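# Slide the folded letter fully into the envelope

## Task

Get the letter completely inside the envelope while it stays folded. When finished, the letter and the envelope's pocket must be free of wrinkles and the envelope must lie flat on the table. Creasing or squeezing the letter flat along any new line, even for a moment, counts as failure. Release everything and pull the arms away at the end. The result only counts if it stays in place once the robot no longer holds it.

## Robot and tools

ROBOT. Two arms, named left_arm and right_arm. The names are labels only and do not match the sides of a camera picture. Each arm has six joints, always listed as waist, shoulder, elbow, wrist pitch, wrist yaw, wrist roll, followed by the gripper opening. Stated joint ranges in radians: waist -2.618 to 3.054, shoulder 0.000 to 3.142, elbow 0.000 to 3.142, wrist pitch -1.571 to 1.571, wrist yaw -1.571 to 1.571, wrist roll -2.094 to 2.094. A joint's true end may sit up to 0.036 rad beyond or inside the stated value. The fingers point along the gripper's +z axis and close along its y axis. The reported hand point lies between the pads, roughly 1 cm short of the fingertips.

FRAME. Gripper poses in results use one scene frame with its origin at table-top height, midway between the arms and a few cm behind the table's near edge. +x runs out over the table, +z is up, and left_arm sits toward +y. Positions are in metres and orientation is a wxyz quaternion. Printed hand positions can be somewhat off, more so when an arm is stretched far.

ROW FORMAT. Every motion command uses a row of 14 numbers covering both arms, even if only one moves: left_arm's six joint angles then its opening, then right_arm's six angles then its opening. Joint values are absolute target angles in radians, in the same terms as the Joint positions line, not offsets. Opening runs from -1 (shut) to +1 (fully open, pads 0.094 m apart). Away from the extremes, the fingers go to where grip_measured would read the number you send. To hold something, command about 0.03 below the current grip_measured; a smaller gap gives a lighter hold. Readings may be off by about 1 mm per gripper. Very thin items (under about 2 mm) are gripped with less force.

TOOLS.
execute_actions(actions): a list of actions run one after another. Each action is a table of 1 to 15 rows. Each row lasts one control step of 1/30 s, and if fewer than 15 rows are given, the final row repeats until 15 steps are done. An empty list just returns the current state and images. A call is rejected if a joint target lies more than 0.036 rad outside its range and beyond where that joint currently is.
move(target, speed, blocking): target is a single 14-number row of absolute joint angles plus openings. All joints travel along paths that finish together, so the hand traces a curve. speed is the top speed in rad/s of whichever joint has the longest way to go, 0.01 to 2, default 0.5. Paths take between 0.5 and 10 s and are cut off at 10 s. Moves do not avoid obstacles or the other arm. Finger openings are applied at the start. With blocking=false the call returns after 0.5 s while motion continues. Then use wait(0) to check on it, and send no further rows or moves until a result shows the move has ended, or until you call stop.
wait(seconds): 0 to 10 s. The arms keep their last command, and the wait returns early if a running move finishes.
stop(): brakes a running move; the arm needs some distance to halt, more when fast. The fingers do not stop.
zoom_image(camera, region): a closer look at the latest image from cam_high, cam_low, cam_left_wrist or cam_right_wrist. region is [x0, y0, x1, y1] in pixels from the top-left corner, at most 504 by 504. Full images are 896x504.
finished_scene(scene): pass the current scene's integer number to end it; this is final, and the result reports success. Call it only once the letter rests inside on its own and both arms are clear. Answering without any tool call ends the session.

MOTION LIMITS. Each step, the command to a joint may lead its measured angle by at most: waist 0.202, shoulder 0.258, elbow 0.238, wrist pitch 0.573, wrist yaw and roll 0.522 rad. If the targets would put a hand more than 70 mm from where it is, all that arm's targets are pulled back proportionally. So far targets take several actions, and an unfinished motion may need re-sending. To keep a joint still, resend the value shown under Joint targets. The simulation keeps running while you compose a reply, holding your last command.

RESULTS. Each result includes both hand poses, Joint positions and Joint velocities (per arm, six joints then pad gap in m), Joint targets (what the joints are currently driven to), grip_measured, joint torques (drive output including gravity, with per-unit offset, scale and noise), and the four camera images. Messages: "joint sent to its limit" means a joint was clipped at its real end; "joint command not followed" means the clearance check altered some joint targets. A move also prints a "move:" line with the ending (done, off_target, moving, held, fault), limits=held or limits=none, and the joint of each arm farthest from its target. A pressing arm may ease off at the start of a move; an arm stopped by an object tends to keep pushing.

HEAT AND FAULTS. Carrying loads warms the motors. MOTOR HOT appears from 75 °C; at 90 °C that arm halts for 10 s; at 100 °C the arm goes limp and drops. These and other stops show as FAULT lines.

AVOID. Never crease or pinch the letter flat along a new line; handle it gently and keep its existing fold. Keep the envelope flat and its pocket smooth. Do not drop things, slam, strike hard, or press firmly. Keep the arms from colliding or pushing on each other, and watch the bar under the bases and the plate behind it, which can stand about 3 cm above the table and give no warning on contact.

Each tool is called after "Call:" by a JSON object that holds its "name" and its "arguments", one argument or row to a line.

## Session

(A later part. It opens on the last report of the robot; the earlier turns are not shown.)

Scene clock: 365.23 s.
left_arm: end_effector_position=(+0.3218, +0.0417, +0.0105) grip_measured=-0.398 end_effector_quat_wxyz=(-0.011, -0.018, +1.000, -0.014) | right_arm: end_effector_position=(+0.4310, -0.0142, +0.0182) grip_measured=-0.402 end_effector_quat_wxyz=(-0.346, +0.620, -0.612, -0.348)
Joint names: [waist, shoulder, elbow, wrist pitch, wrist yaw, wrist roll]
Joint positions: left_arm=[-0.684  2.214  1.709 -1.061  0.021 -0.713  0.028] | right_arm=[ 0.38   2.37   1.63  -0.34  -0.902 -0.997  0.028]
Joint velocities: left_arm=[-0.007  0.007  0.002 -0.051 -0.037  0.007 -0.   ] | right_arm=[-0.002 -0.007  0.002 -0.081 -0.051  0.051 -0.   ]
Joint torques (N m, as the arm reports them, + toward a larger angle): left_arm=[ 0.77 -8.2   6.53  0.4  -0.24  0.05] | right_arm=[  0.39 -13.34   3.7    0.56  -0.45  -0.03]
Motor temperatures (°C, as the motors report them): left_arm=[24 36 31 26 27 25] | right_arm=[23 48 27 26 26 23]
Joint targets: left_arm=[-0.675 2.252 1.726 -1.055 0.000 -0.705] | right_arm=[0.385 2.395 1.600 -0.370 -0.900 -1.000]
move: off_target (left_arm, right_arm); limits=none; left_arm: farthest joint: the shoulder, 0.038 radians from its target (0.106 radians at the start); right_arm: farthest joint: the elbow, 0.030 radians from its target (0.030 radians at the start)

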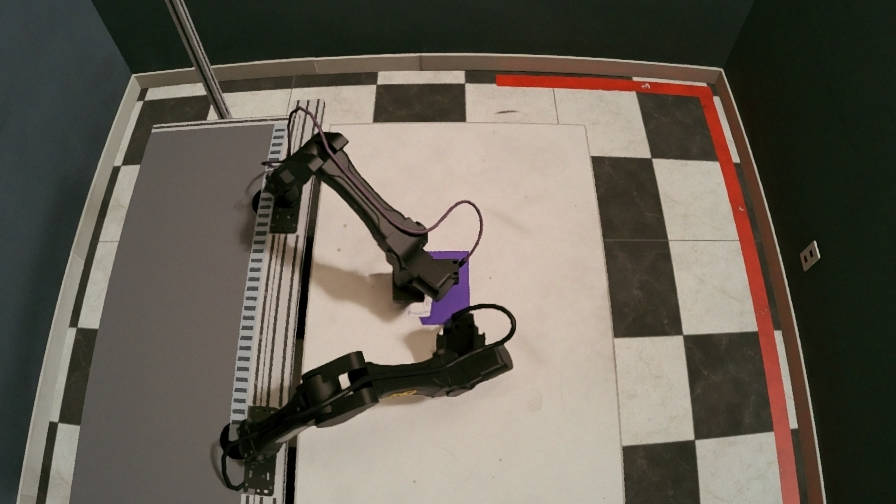

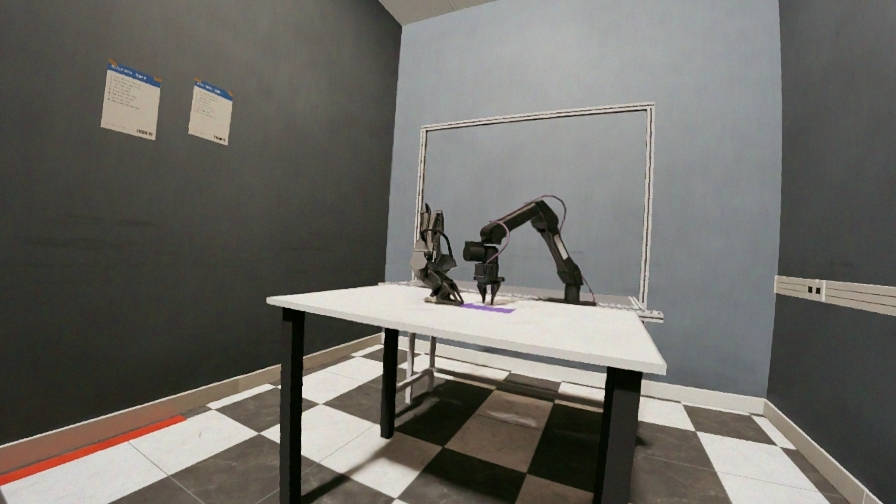

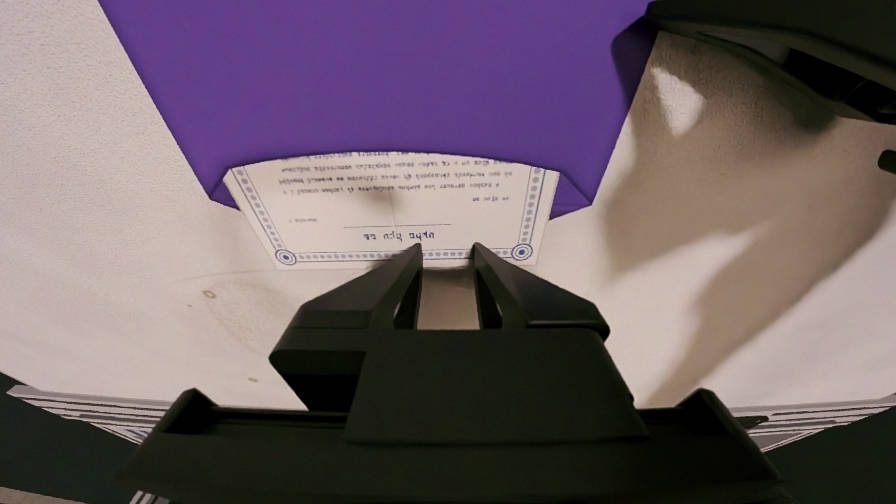

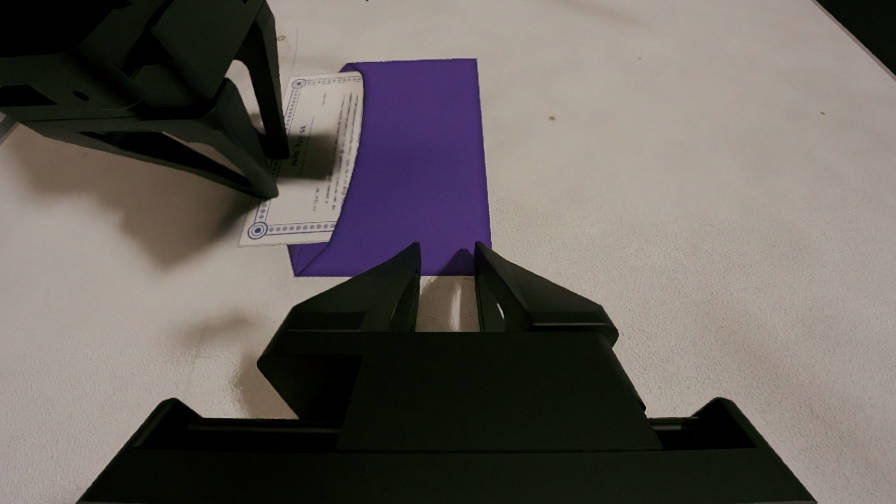

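Call:
{"name": "move", "arguments": {
  "target": [-0.68,2.13,1.72,-1.06,0,-0.705,-0.4,0.385,2.395,1.6,-0.37,-0.9,-1.0,-0.4],
  "speed": 0.1
}}

Call:
{"name": "move", "arguments": {
  "target": [-0.685,1.95,1.40,-0.95,0,-0.705,-0.4,0.385,2.395,1.6,-0.37,-0.9,-1.0,-0.4],
  "speed": 0.2
}}

Call:
{"name": "move", "arguments": {
  "target": [-0.685,2.085,1.44,-0.95,0,-0.705,-0.4,0.385,2.395,1.6,-0.37,-0.9,-1.0,-0.4],
  "speed": 0.06
}}

Scene clock: 374.93 s.
left_arm: end_effector_position=(+0.3269, +0.0398, +0.0327) grip_measured=-0.398 end_effector_quat_wxyz=(+0.012, -0.018, +0.999, -0.028) | right_arm: end_effector_position=(+0.4310, -0.0142, +0.0182) grip_measured=-0.402 end_effector_quat_wxyz=(-0.346, +0.620, -0.612, -0.348)
Joint names: [waist, shoulder, elbow, wrist pitch, wrist yaw, wrist roll]
Joint positions: left_arm=[-0.684  2.159  1.709 -1.061  0.013 -0.713  0.028] | right_arm=[ 0.38   2.37   1.63  -0.34  -0.902 -0.997  0.028]
Joint velocities: left_arm=[-0.002 -0.007 -0.017 -0.037 -0.081 -0.022 -0.001] | right_arm=[ 0.002 -0.007 -0.007  0.007 -0.022 -0.007  0.   ]
Joint torques (N m, as the arm reports them, + toward a larger angle): left_arm=[  0.33 -12.18   6.15   0.46  -0.18   0.07] | right_arm=[  0.37 -13.37   3.7    0.56  -0.45  -0.03]
Motor temperatures (°C, as the motors report them): left_arm=[24 37 31 26 27 25] | right_arm=[23 48 27 26 26 23]
Joint targets: left_arm=[-0.680 2.130 1.720 -1.060 -0.000 -0.705] | right_arm=[0.385 2.395 1.600 -0.370 -0.900 -1.000]
move: off_target (left_arm, right_arm); limits=none; left_arm: farthest joint: the shoulder, 0.029 radians from its target (0.084 radians at the start); right_arm: farthest joint: the elbow, 0.030 radians from its target (0.030 radians at the start)

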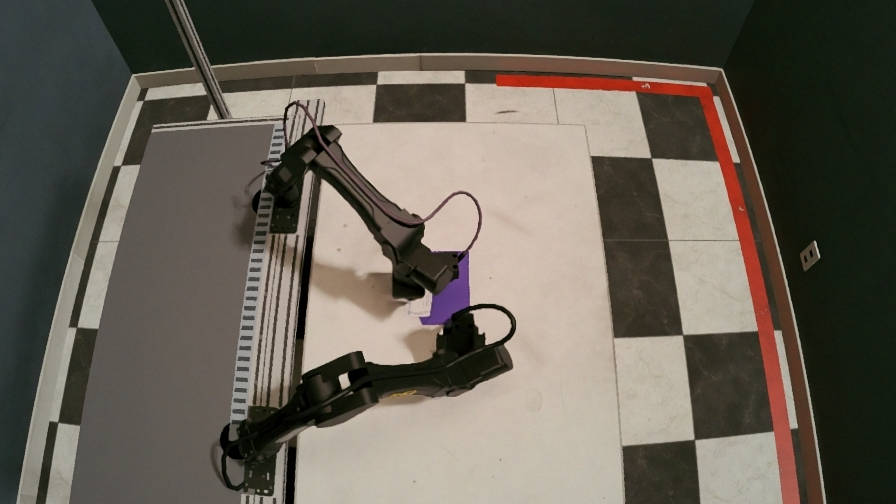

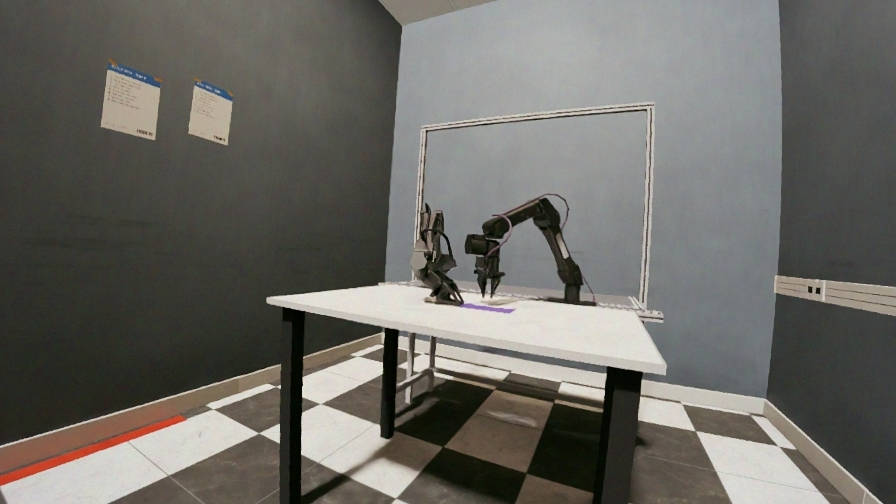

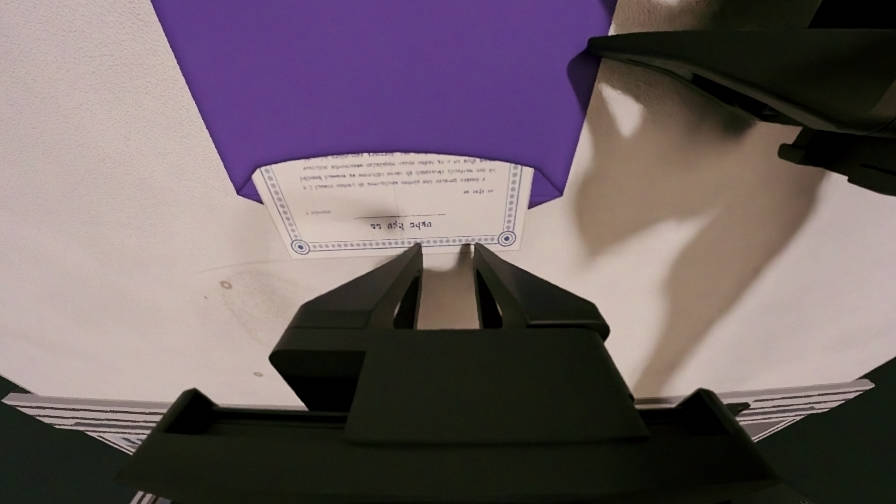

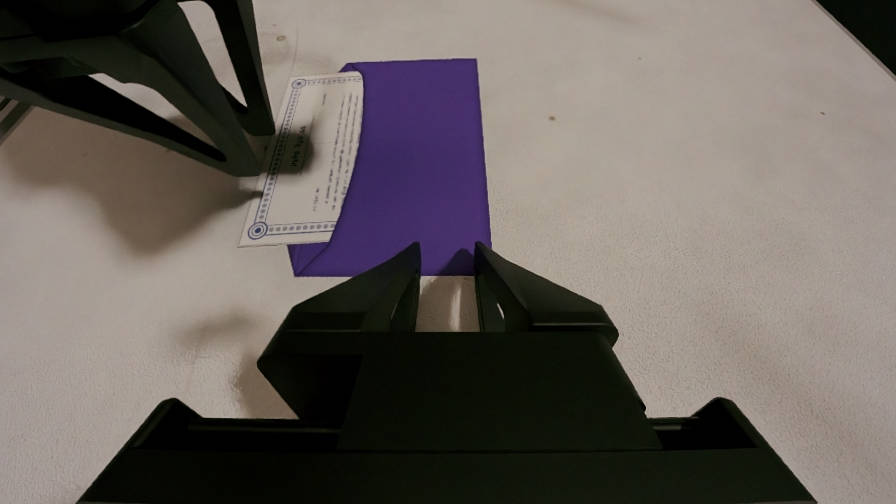

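Scene clock: 377.03 s.
left_arm: end_effector_position=(+0.2838, +0.0743, +0.0258) grip_measured=-0.398 end_effector_quat_wxyz=(+0.002, -0.017, +1.000, -0.020) | right_arm: end_effector_position=(+0.4310, -0.0142, +0.0182) grip_measured=-0.402 end_effector_quat_wxyz=(-0.346, +0.620, -0.612, -0.348)
Joint names: [waist, shoulder, elbow, wrist pitch, wrist yaw, wrist roll]
Joint positions: left_arm=[-0.684  1.982  1.413 -0.966  0.013 -0.713  0.028] | right_arm=[ 0.38   2.37   1.63  -0.34  -0.902 -0.997  0.028]
Joint velocities: left_arm=[-0.002  0.002 -0.002  0.037 -0.037 -0.066 -0.001] | right_arm=[-0.017 -0.012 -0.002  0.022  0.066  0.051 -0.001]
Joint torques (N m, as the arm reports them, + toward a larger angle): left_arm=[ -0.16 -10.84   4.28   0.6   -0.15   0.07] | right_arm=[  0.4  -13.36   3.72   0.57  -0.45  -0.03]
Motor temperatures (°C, as the motors report them): left_arm=[24 37 31 26 27 25] | right_arm=[23 48 27 26 26 23]
Joint targets: left_arm=[-0.685 1.950 1.400 -0.950 0.000 -0.705] | right_arm=[0.385 2.395 1.600 -0.370 -0.900 -1.000]
move: off_target (left_arm, right_arm); limits=none; left_arm: farthest joint: the shoulder, 0.032 radians from its target (0.209 radians at the start); right_arm: farthest joint: the elbow, 0.030 radians from its target (0.030 radians at the start)

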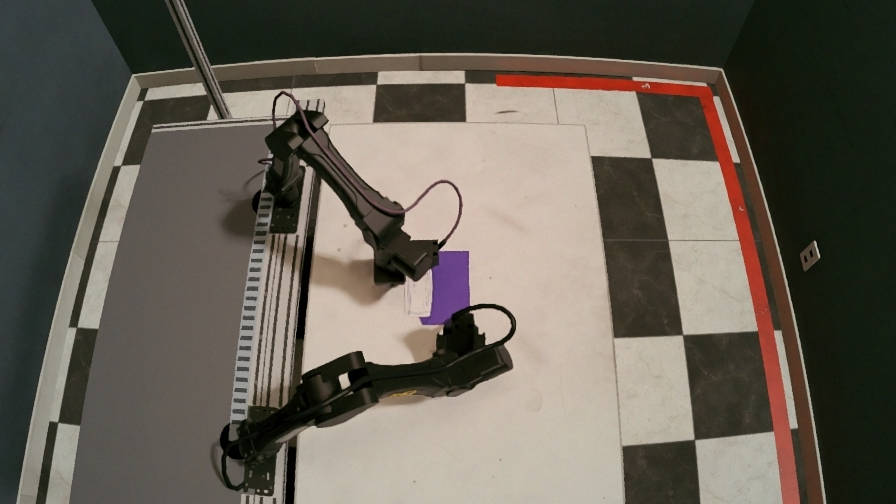

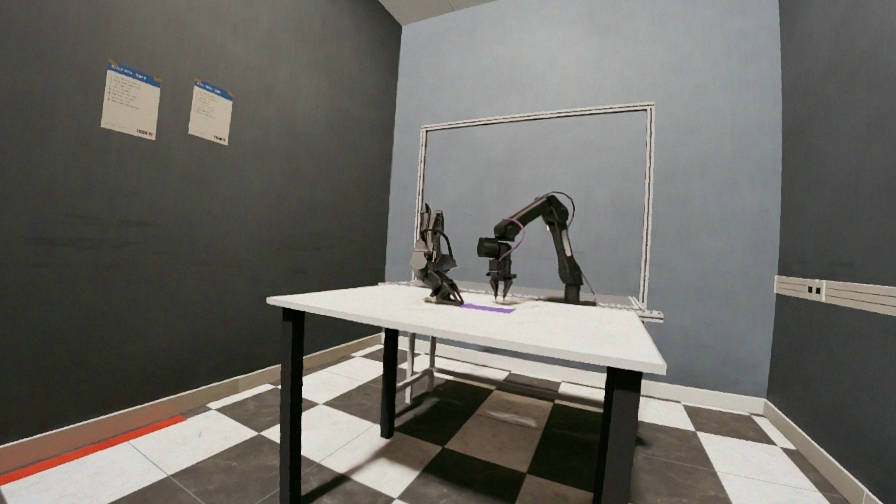

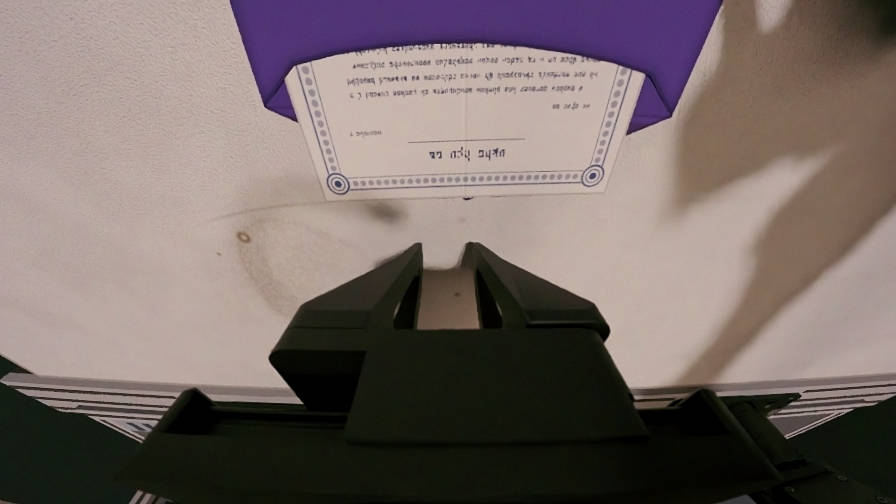

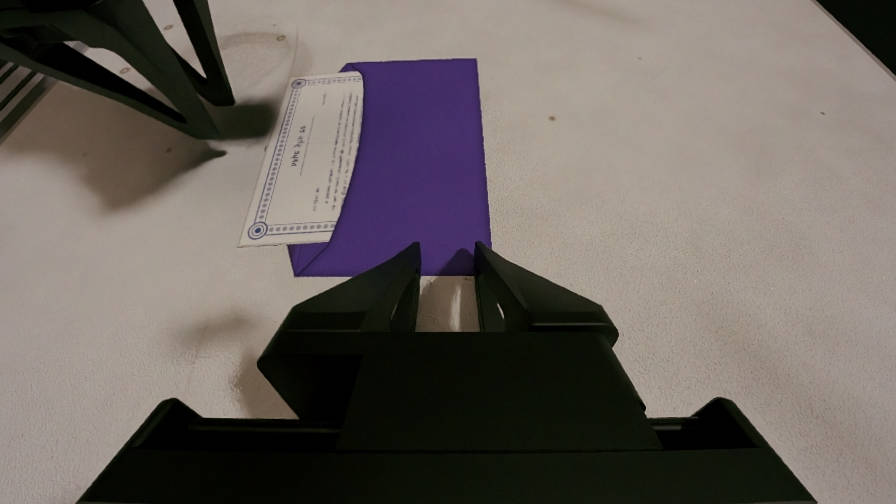

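Scene clock: 378.97 s.
left_arm: end_effector_position=(+0.2832, +0.0745, +0.0097) grip_measured=-0.398 end_effector_quat_wxyz=(-0.014, -0.017, +1.000, -0.007) | right_arm: end_effector_position=(+0.4310, -0.0142, +0.0182) grip_measured=-0.402 end_effector_quat_wxyz=(-0.346, +0.620, -0.612, -0.348)
Joint names: [waist, shoulder, elbow, wrist pitch, wrist yaw, wrist roll]
Joint positions: left_arm=[-0.684  2.038  1.428 -0.966  0.013 -0.711  0.028] | right_arm=[ 0.38   2.37   1.63  -0.34  -0.902 -0.997  0.028]
Joint velocities: left_arm=[ 0.012 -0.017 -0.002 -0.037  0.022 -0.022 -0.001] | right_arm=[ 0.002  0.007 -0.017 -0.007 -0.007  0.007 -0.   ]
Joint torques (N m, as the arm reports them, + toward a larger angle): left_arm=[-0.13 -6.22  6.04  0.49 -0.15  0.08] | right_arm=[  0.38 -13.35   3.7    0.57  -0.45  -0.03]
Motor temperatures (°C, as the motors report them): left_arm=[24 37 31 26 27 25] | right_arm=[23 48 27 26 26 23]
Joint targets: left_arm=[-0.685 2.085 1.440 -0.950 0.000 -0.705] | right_arm=[0.385 2.395 1.600 -0.370 -0.900 -1.000]
move: off_target (left_arm, right_arm); limits=none; left_arm: farthest joint: the shoulder, 0.047 radians from its target (0.103 radians at the start); right_arm: farthest joint: the elbow, 0.030 radians from its target (0.030 radians at the start)

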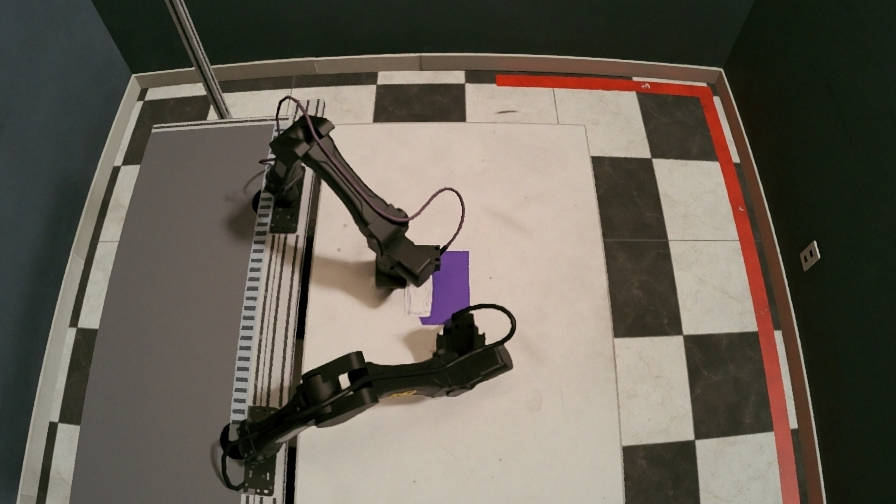

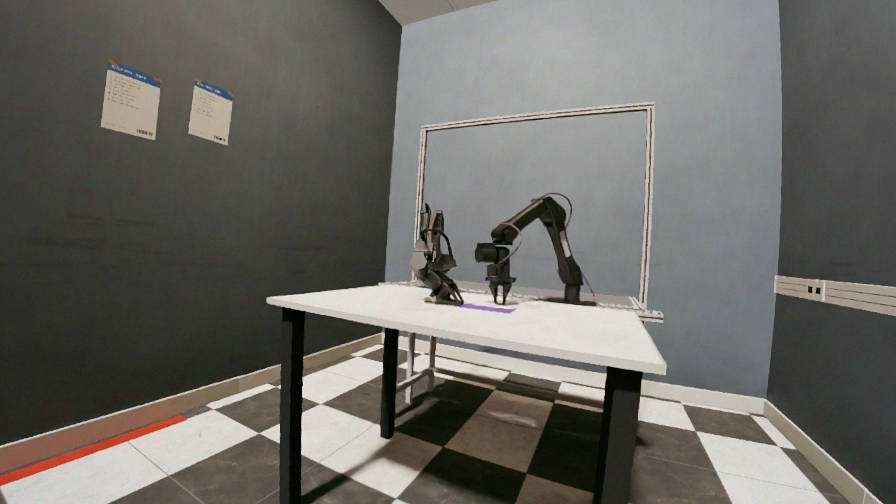

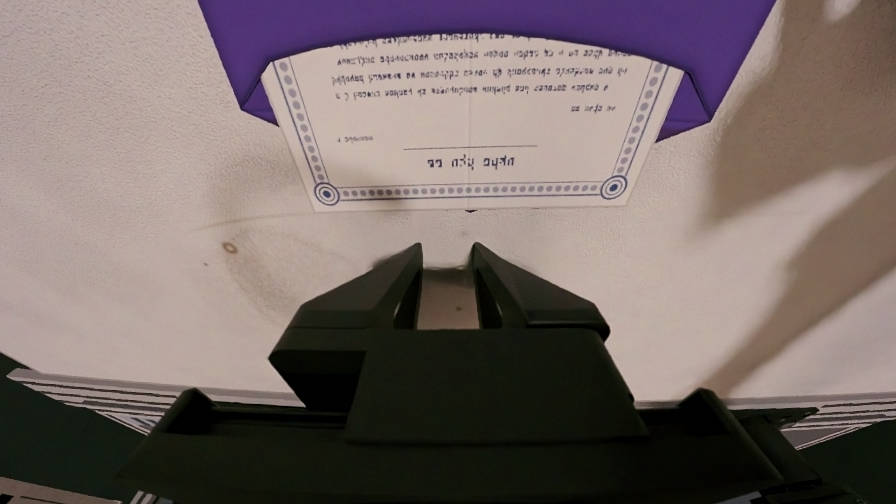

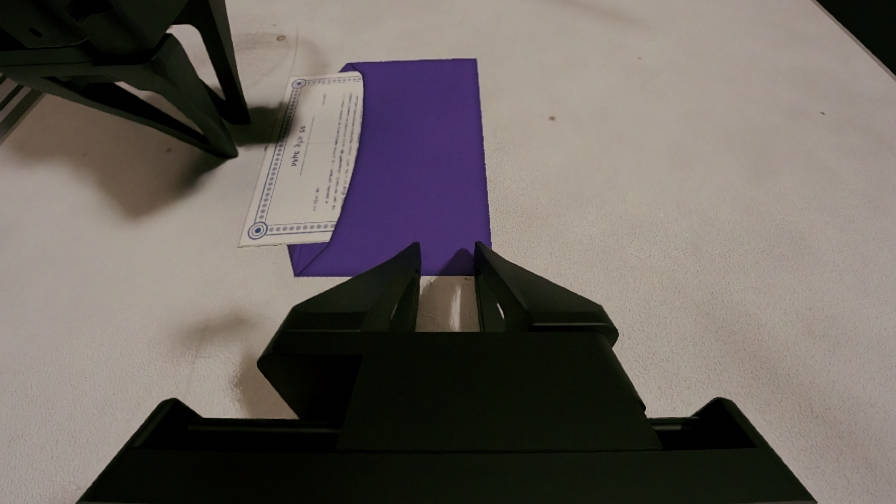

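Call:
{"name": "move", "arguments": {
  "target": [-0.705,2.0,1.44,-0.95,0,-0.72,0.9,0.385,2.395,1.6,-0.37,-0.9,-1.0,-0.4],
  "speed": 0.08
}}

Call:
{"name": "move", "arguments": {
  "target": [-0.705,2.085,1.45,-0.94,0,-0.72,0.9,0.385,2.395,1.6,-0.37,-0.9,-1.0,-0.4],
  "speed": 0.05
}}

Scene clock: 384.90 s.
left_arm: end_effector_position=(+0.2810, +0.0707, +0.0107) grip_measured=+0.898 end_effector_quat_wxyz=(-0.012, -0.011, +1.000, -0.008) | right_arm: end_effector_position=(+0.4310, -0.0142, +0.0182) grip_measured=-0.402 end_effector_quat_wxyz=(-0.346, +0.620, -0.612, -0.348)
Joint names: [waist, shoulder, elbow, wrist pitch, wrist yaw, wrist roll]
Joint positions: left_arm=[-0.696  2.035  1.428 -0.964  0.012 -0.712  0.089] | right_arm=[ 0.38   2.37   1.63  -0.34  -0.902 -0.997  0.028]
Joint velocities: left_arm=[-0.012  0.012 -0.007 -0.022  0.051  0.007 -0.001] | right_arm=[ 0.007 -0.017  0.007  0.022  0.022 -0.022  0.001]
Joint torques (N m, as the arm reports them, + toward a larger angle): left_arm=[ -0.81 -11.32   6.04   0.48  -0.14  -0.07] | right_arm=[  0.38 -13.36   3.7    0.56  -0.45  -0.03]
Motor temperatures (°C, as the motors report them): left_arm=[24 37 31 26 27 25] | right_arm=[23 48 27 26 26 23]
Joint targets: left_arm=[-0.705 2.000 1.440 -0.950 -0.000 -0.720] | right_arm=[0.385 2.395 1.600 -0.370 -0.900 -1.000]
move: off_target (left_arm, right_arm); limits=none; left_arm: farthest joint: the shoulder, 0.035 radians from its target (0.038 radians at the start); right_arm: farthest joint: the elbow, 0.030 radians from its target (0.030 radians at the start)

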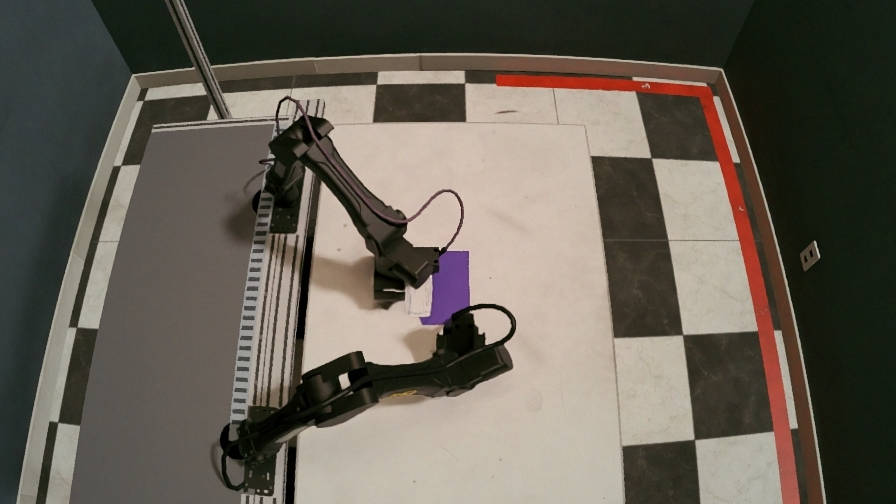

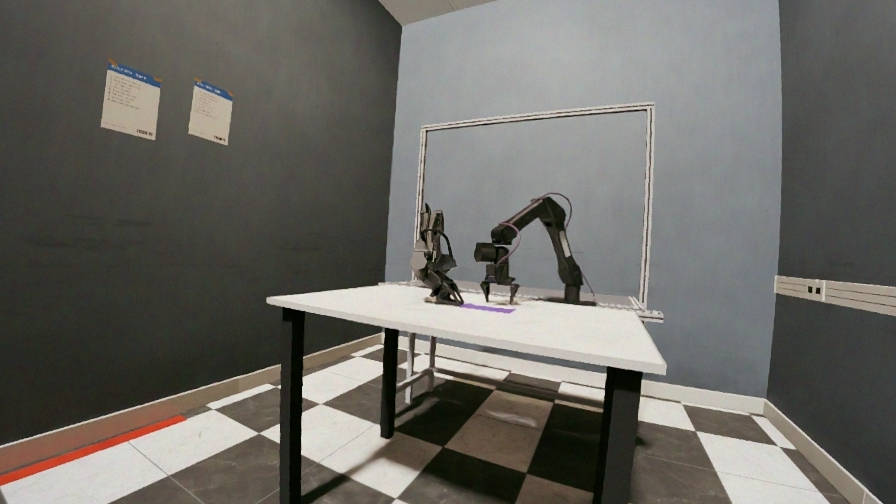

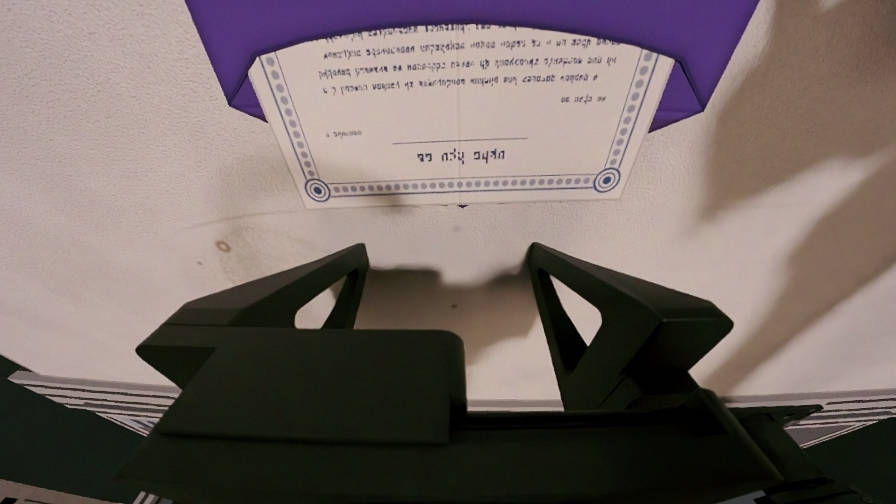

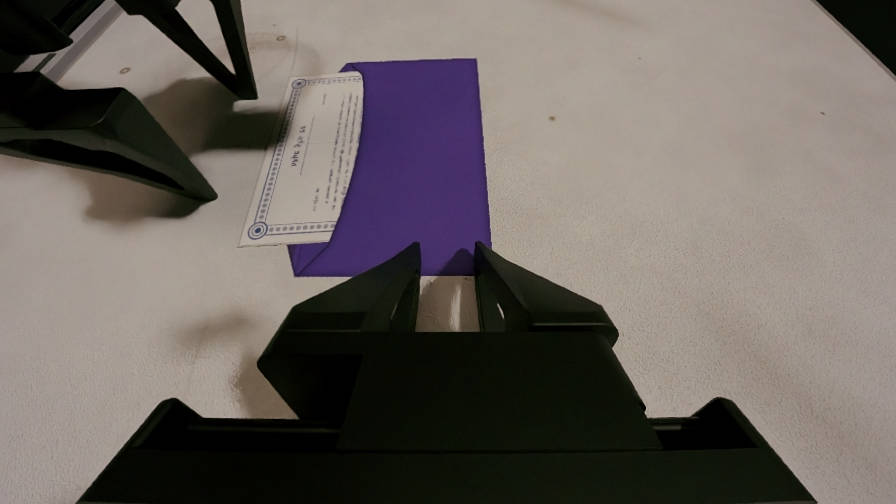

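Scene clock: 386.13 s.
left_arm: end_effector_position=(+0.2810, +0.0707, +0.0103) grip_measured=+0.898 end_effector_quat_wxyz=(-0.012, -0.011, +1.000, -0.008) | right_arm: end_effector_position=(+0.4310, -0.0142, +0.0182) grip_measured=-0.402 end_effector_quat_wxyz=(-0.346, +0.620, -0.612, -0.348)
Joint names: [waist, shoulder, elbow, wrist pitch, wrist yaw, wrist roll]
Joint positions: left_arm=[-0.696  2.037  1.428 -0.964  0.012 -0.712  0.089] | right_arm=[ 0.38   2.37   1.63  -0.34  -0.902 -0.997  0.028]
Joint velocities: left_arm=[ 0.007 -0.007  0.007 -0.022  0.022  0.022 -0.   ] | right_arm=[ 0.007 -0.002  0.002 -0.022 -0.022  0.051  0.   ]
Joint torques (N m, as the arm reports them, + toward a larger angle): left_arm=[-0.88 -6.12  6.81  0.58 -0.14 -0.07] | right_arm=[  0.39 -13.37   3.72   0.56  -0.45  -0.03]
Motor temperatures (°C, as the motors report them): left_arm=[24 37 31 26 27 25] | right_arm=[23 49 27 26 26 23]
Joint targets: left_arm=[-0.705 2.085 1.450 -0.940 -0.000 -0.720] | right_arm=[0.385 2.395 1.600 -0.370 -0.900 -1.000]
move: off_target (left_arm, right_arm); limits=none; left_arm: farthest joint: the shoulder, 0.048 radians from its target (0.050 radians at the start); right_arm: farthest joint: the elbow, 0.030 radians from its target (0.030 radians at the start)

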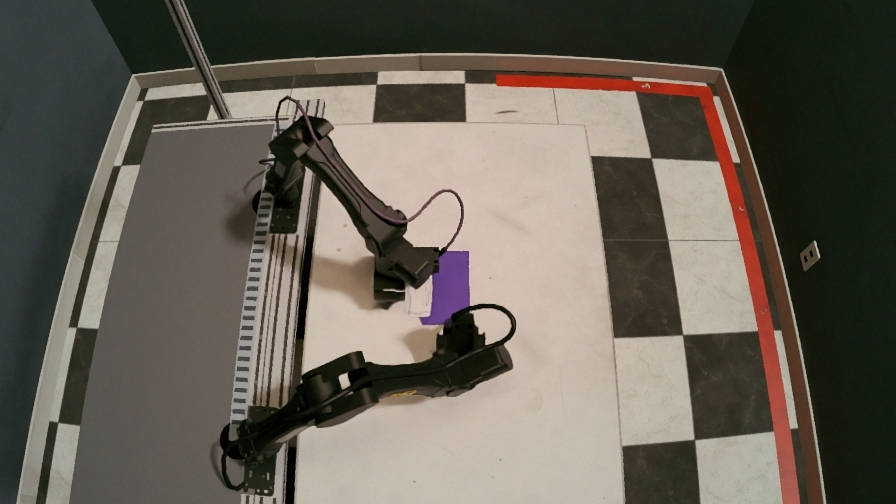

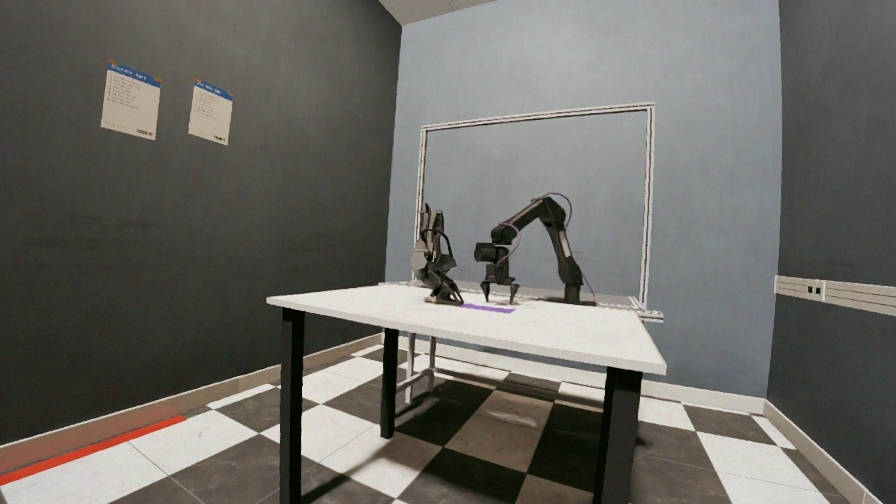

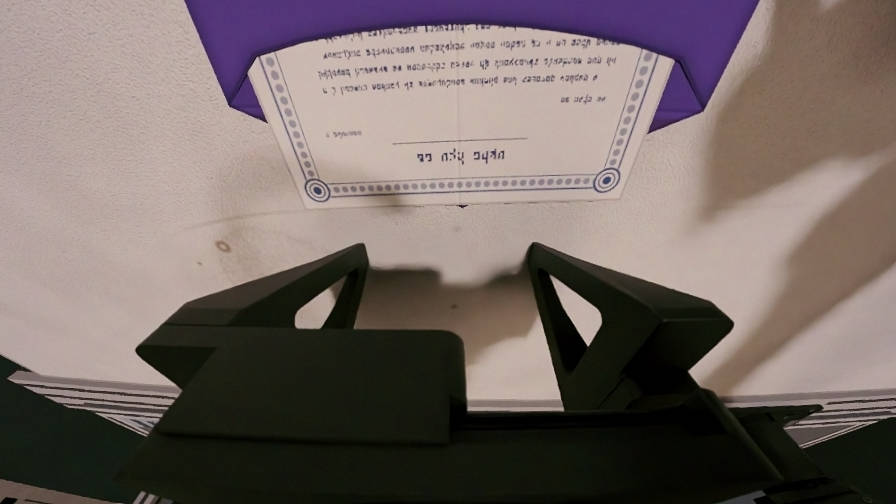

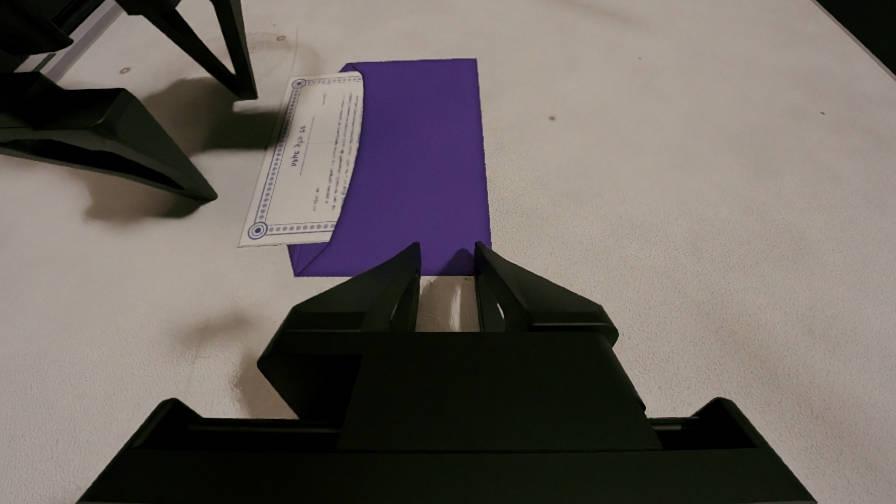

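Call:
{"name": "move", "arguments": {
  "target": [-0.655,2.165,1.575,-0.99,0,-0.675,0.9,0.385,2.395,1.6,-0.37,-0.9,-1.0,-0.4],
  "speed": 0.03
}}

Scene clock: 395.53 s.
left_arm: end_effector_position=(+0.3100, +0.0627, +0.0098) grip_measured=+0.898 end_effector_quat_wxyz=(-0.006, -0.012, +1.000, -0.013) | right_arm: end_effector_position=(+0.4310, -0.0142, +0.0182) grip_measured=-0.402 end_effector_quat_wxyz=(-0.346, +0.620, -0.612, -0.348)
Joint names: [waist, shoulder, elbow, wrist pitch, wrist yaw, wrist roll]
Joint positions: left_arm=[-0.664  2.123  1.56  -0.995  0.014 -0.682  0.089] | right_arm=[ 0.38   2.37   1.63  -0.34  -0.902 -0.997  0.028]
Joint velocities: left_arm=[-0.007 -0.007 -0.017  0.022 -0.095 -0.022 -0.   ] | right_arm=[-0.007  0.007  0.012  0.037 -0.051 -0.022 -0.   ]
Joint torques (N m, as the arm reports them, + toward a larger angle): left_arm=[ 0.82 -7.28  6.32  0.41 -0.17  0.05] | right_arm=[  0.39 -13.35   3.73   0.56  -0.45  -0.03]
Motor temperatures (°C, as the motors report them): left_arm=[24 36 31 26 27 25] | right_arm=[23 49 27 26 26 23]
Joint targets: left_arm=[-0.655 2.165 1.575 -0.990 0.000 -0.675] | right_arm=[0.385 2.395 1.600 -0.370 -0.900 -1.000]
move: off_target (left_arm, right_arm); limits=none; left_arm: farthest joint: the shoulder, 0.042 radians from its target (0.128 radians at the start); right_arm: farthest joint: the elbow, 0.030 radians from its target (0.030 radians at the start)

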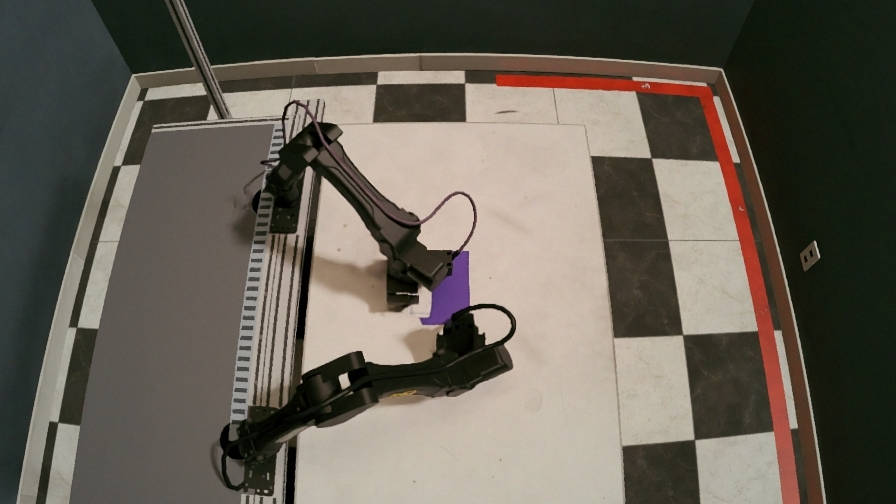

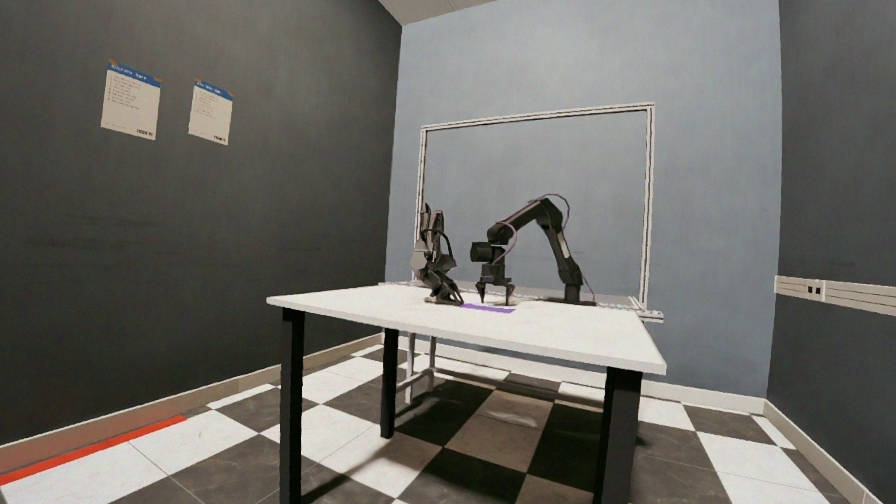

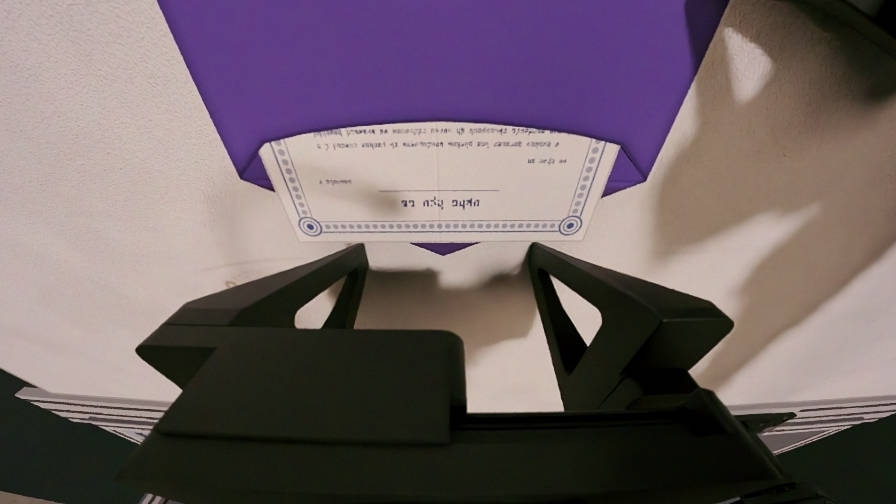

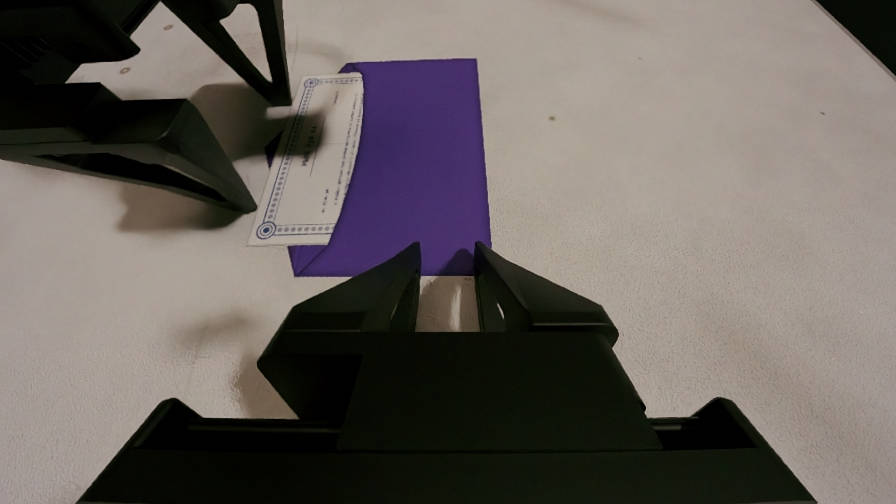

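Call:
{"name": "execute_actions", "arguments": {
  "actions": [
    [[-0.652,2.171,1.584,-0.995,0,-0.672,0.9,0.385,2.395,1.6,-0.37,-0.9,-1.0,-0.4]],
    [[-0.649,2.177,1.593,-1.002,0,-0.669,0.9,0.385,2.395,1.6,-0.37,-0.9,-1.0,-0.4]],
    [[-0.646,2.183,1.602,-1.010,0,-0.666,0.9,0.385,2.395,1.6,-0.37,-0.9,-1.0,-0.4]],
    [[-0.642,2.189,1.612,-1.018,0,-0.662,0.9,0.385,2.395,1.6,-0.37,-0.9,-1.0,-0.4]],
    [[-0.642,2.189,1.612,-1.018,0,-0.662,0.9,0.385,2.395,1.6,-0.37,-0.9,-1.0,-0.4]]
  ]
}}

Scene clock: 403.73 s.
left_arm: end_effector_position=(+0.3171, +0.0631, +0.0099) grip_measured=+0.898 end_effector_quat_wxyz=(-0.009, -0.012, +1.000, -0.013) | right_arm: end_effector_position=(+0.4310, -0.0142, +0.0182) grip_measured=-0.402 end_effector_quat_wxyz=(-0.346, +0.620, -0.612, -0.348)
Joint names: [waist, shoulder, elbow, wrist pitch, wrist yaw, wrist roll]
Joint positions: left_arm=[-0.652  2.147  1.599 -1.014  0.017 -0.669  0.089] | right_arm=[ 0.38   2.37   1.63  -0.34  -0.902 -0.997  0.028]
Joint velocities: left_arm=[ 0.002  0.017  0.002  0.066  0.037 -0.022 -0.001] | right_arm=[-0.002  0.007 -0.002 -0.022  0.022 -0.022 -0.001]
Joint torques (N m, as the arm reports them, + toward a larger angle): left_arm=[ 0.87 -7.45  6.21  0.3  -0.19  0.07] | right_arm=[  0.37 -13.36   3.7    0.57  -0.45  -0.03]
Motor temperatures (°C, as the motors report them): left_arm=[24 36 31 26 27 25] | right_arm=[23 49 27 25 26 23]
Joint targets: left_arm=[-0.642 2.189 1.612 -1.018 -0.000 -0.662] | right_arm=[0.385 2.395 1.600 -0.370 -0.900 -1.000]

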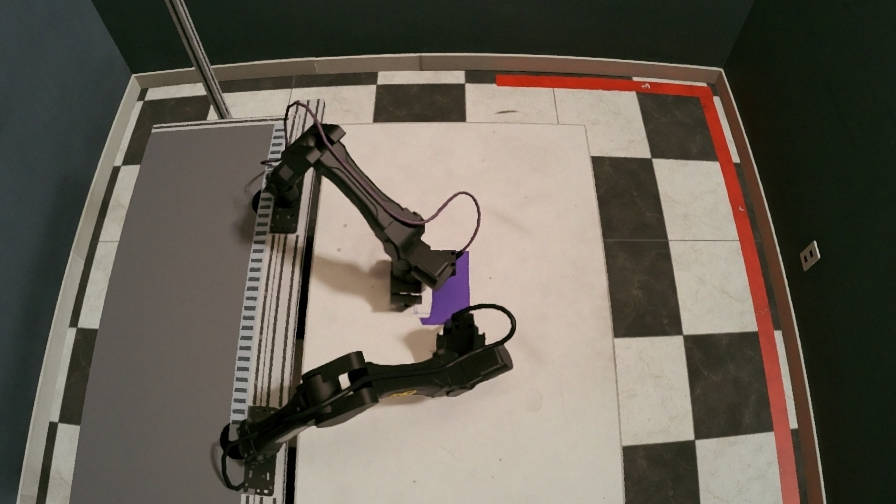

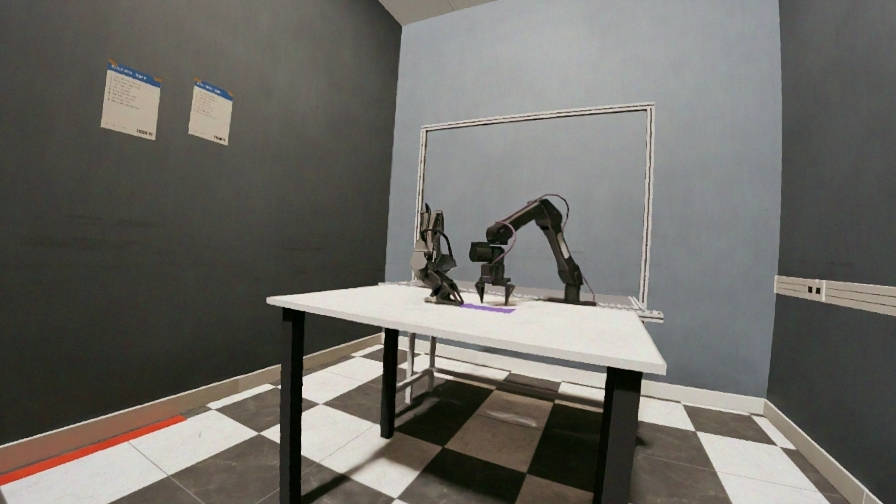

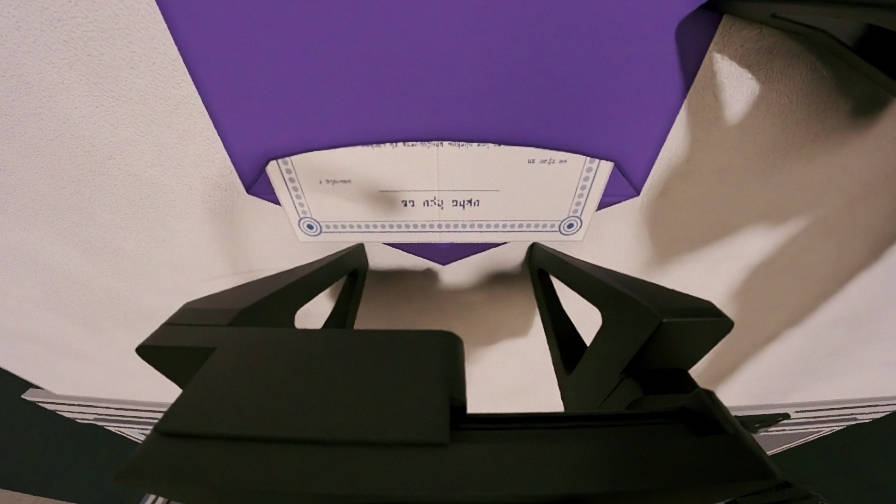

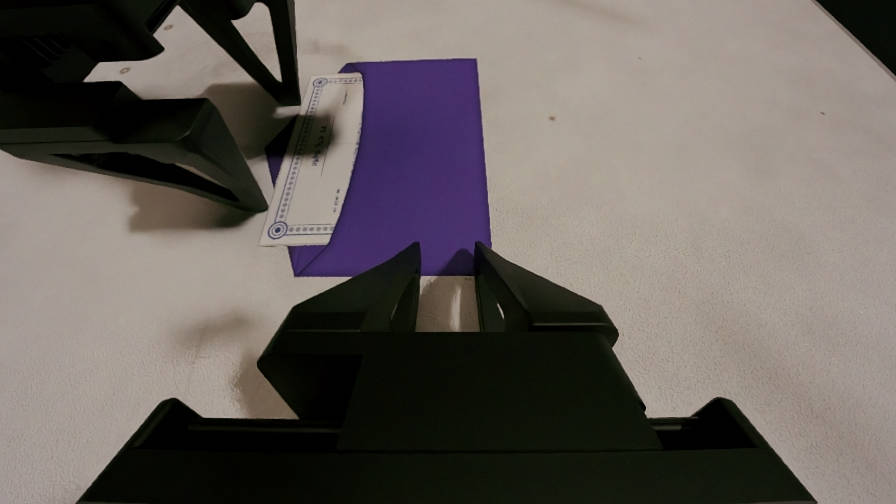

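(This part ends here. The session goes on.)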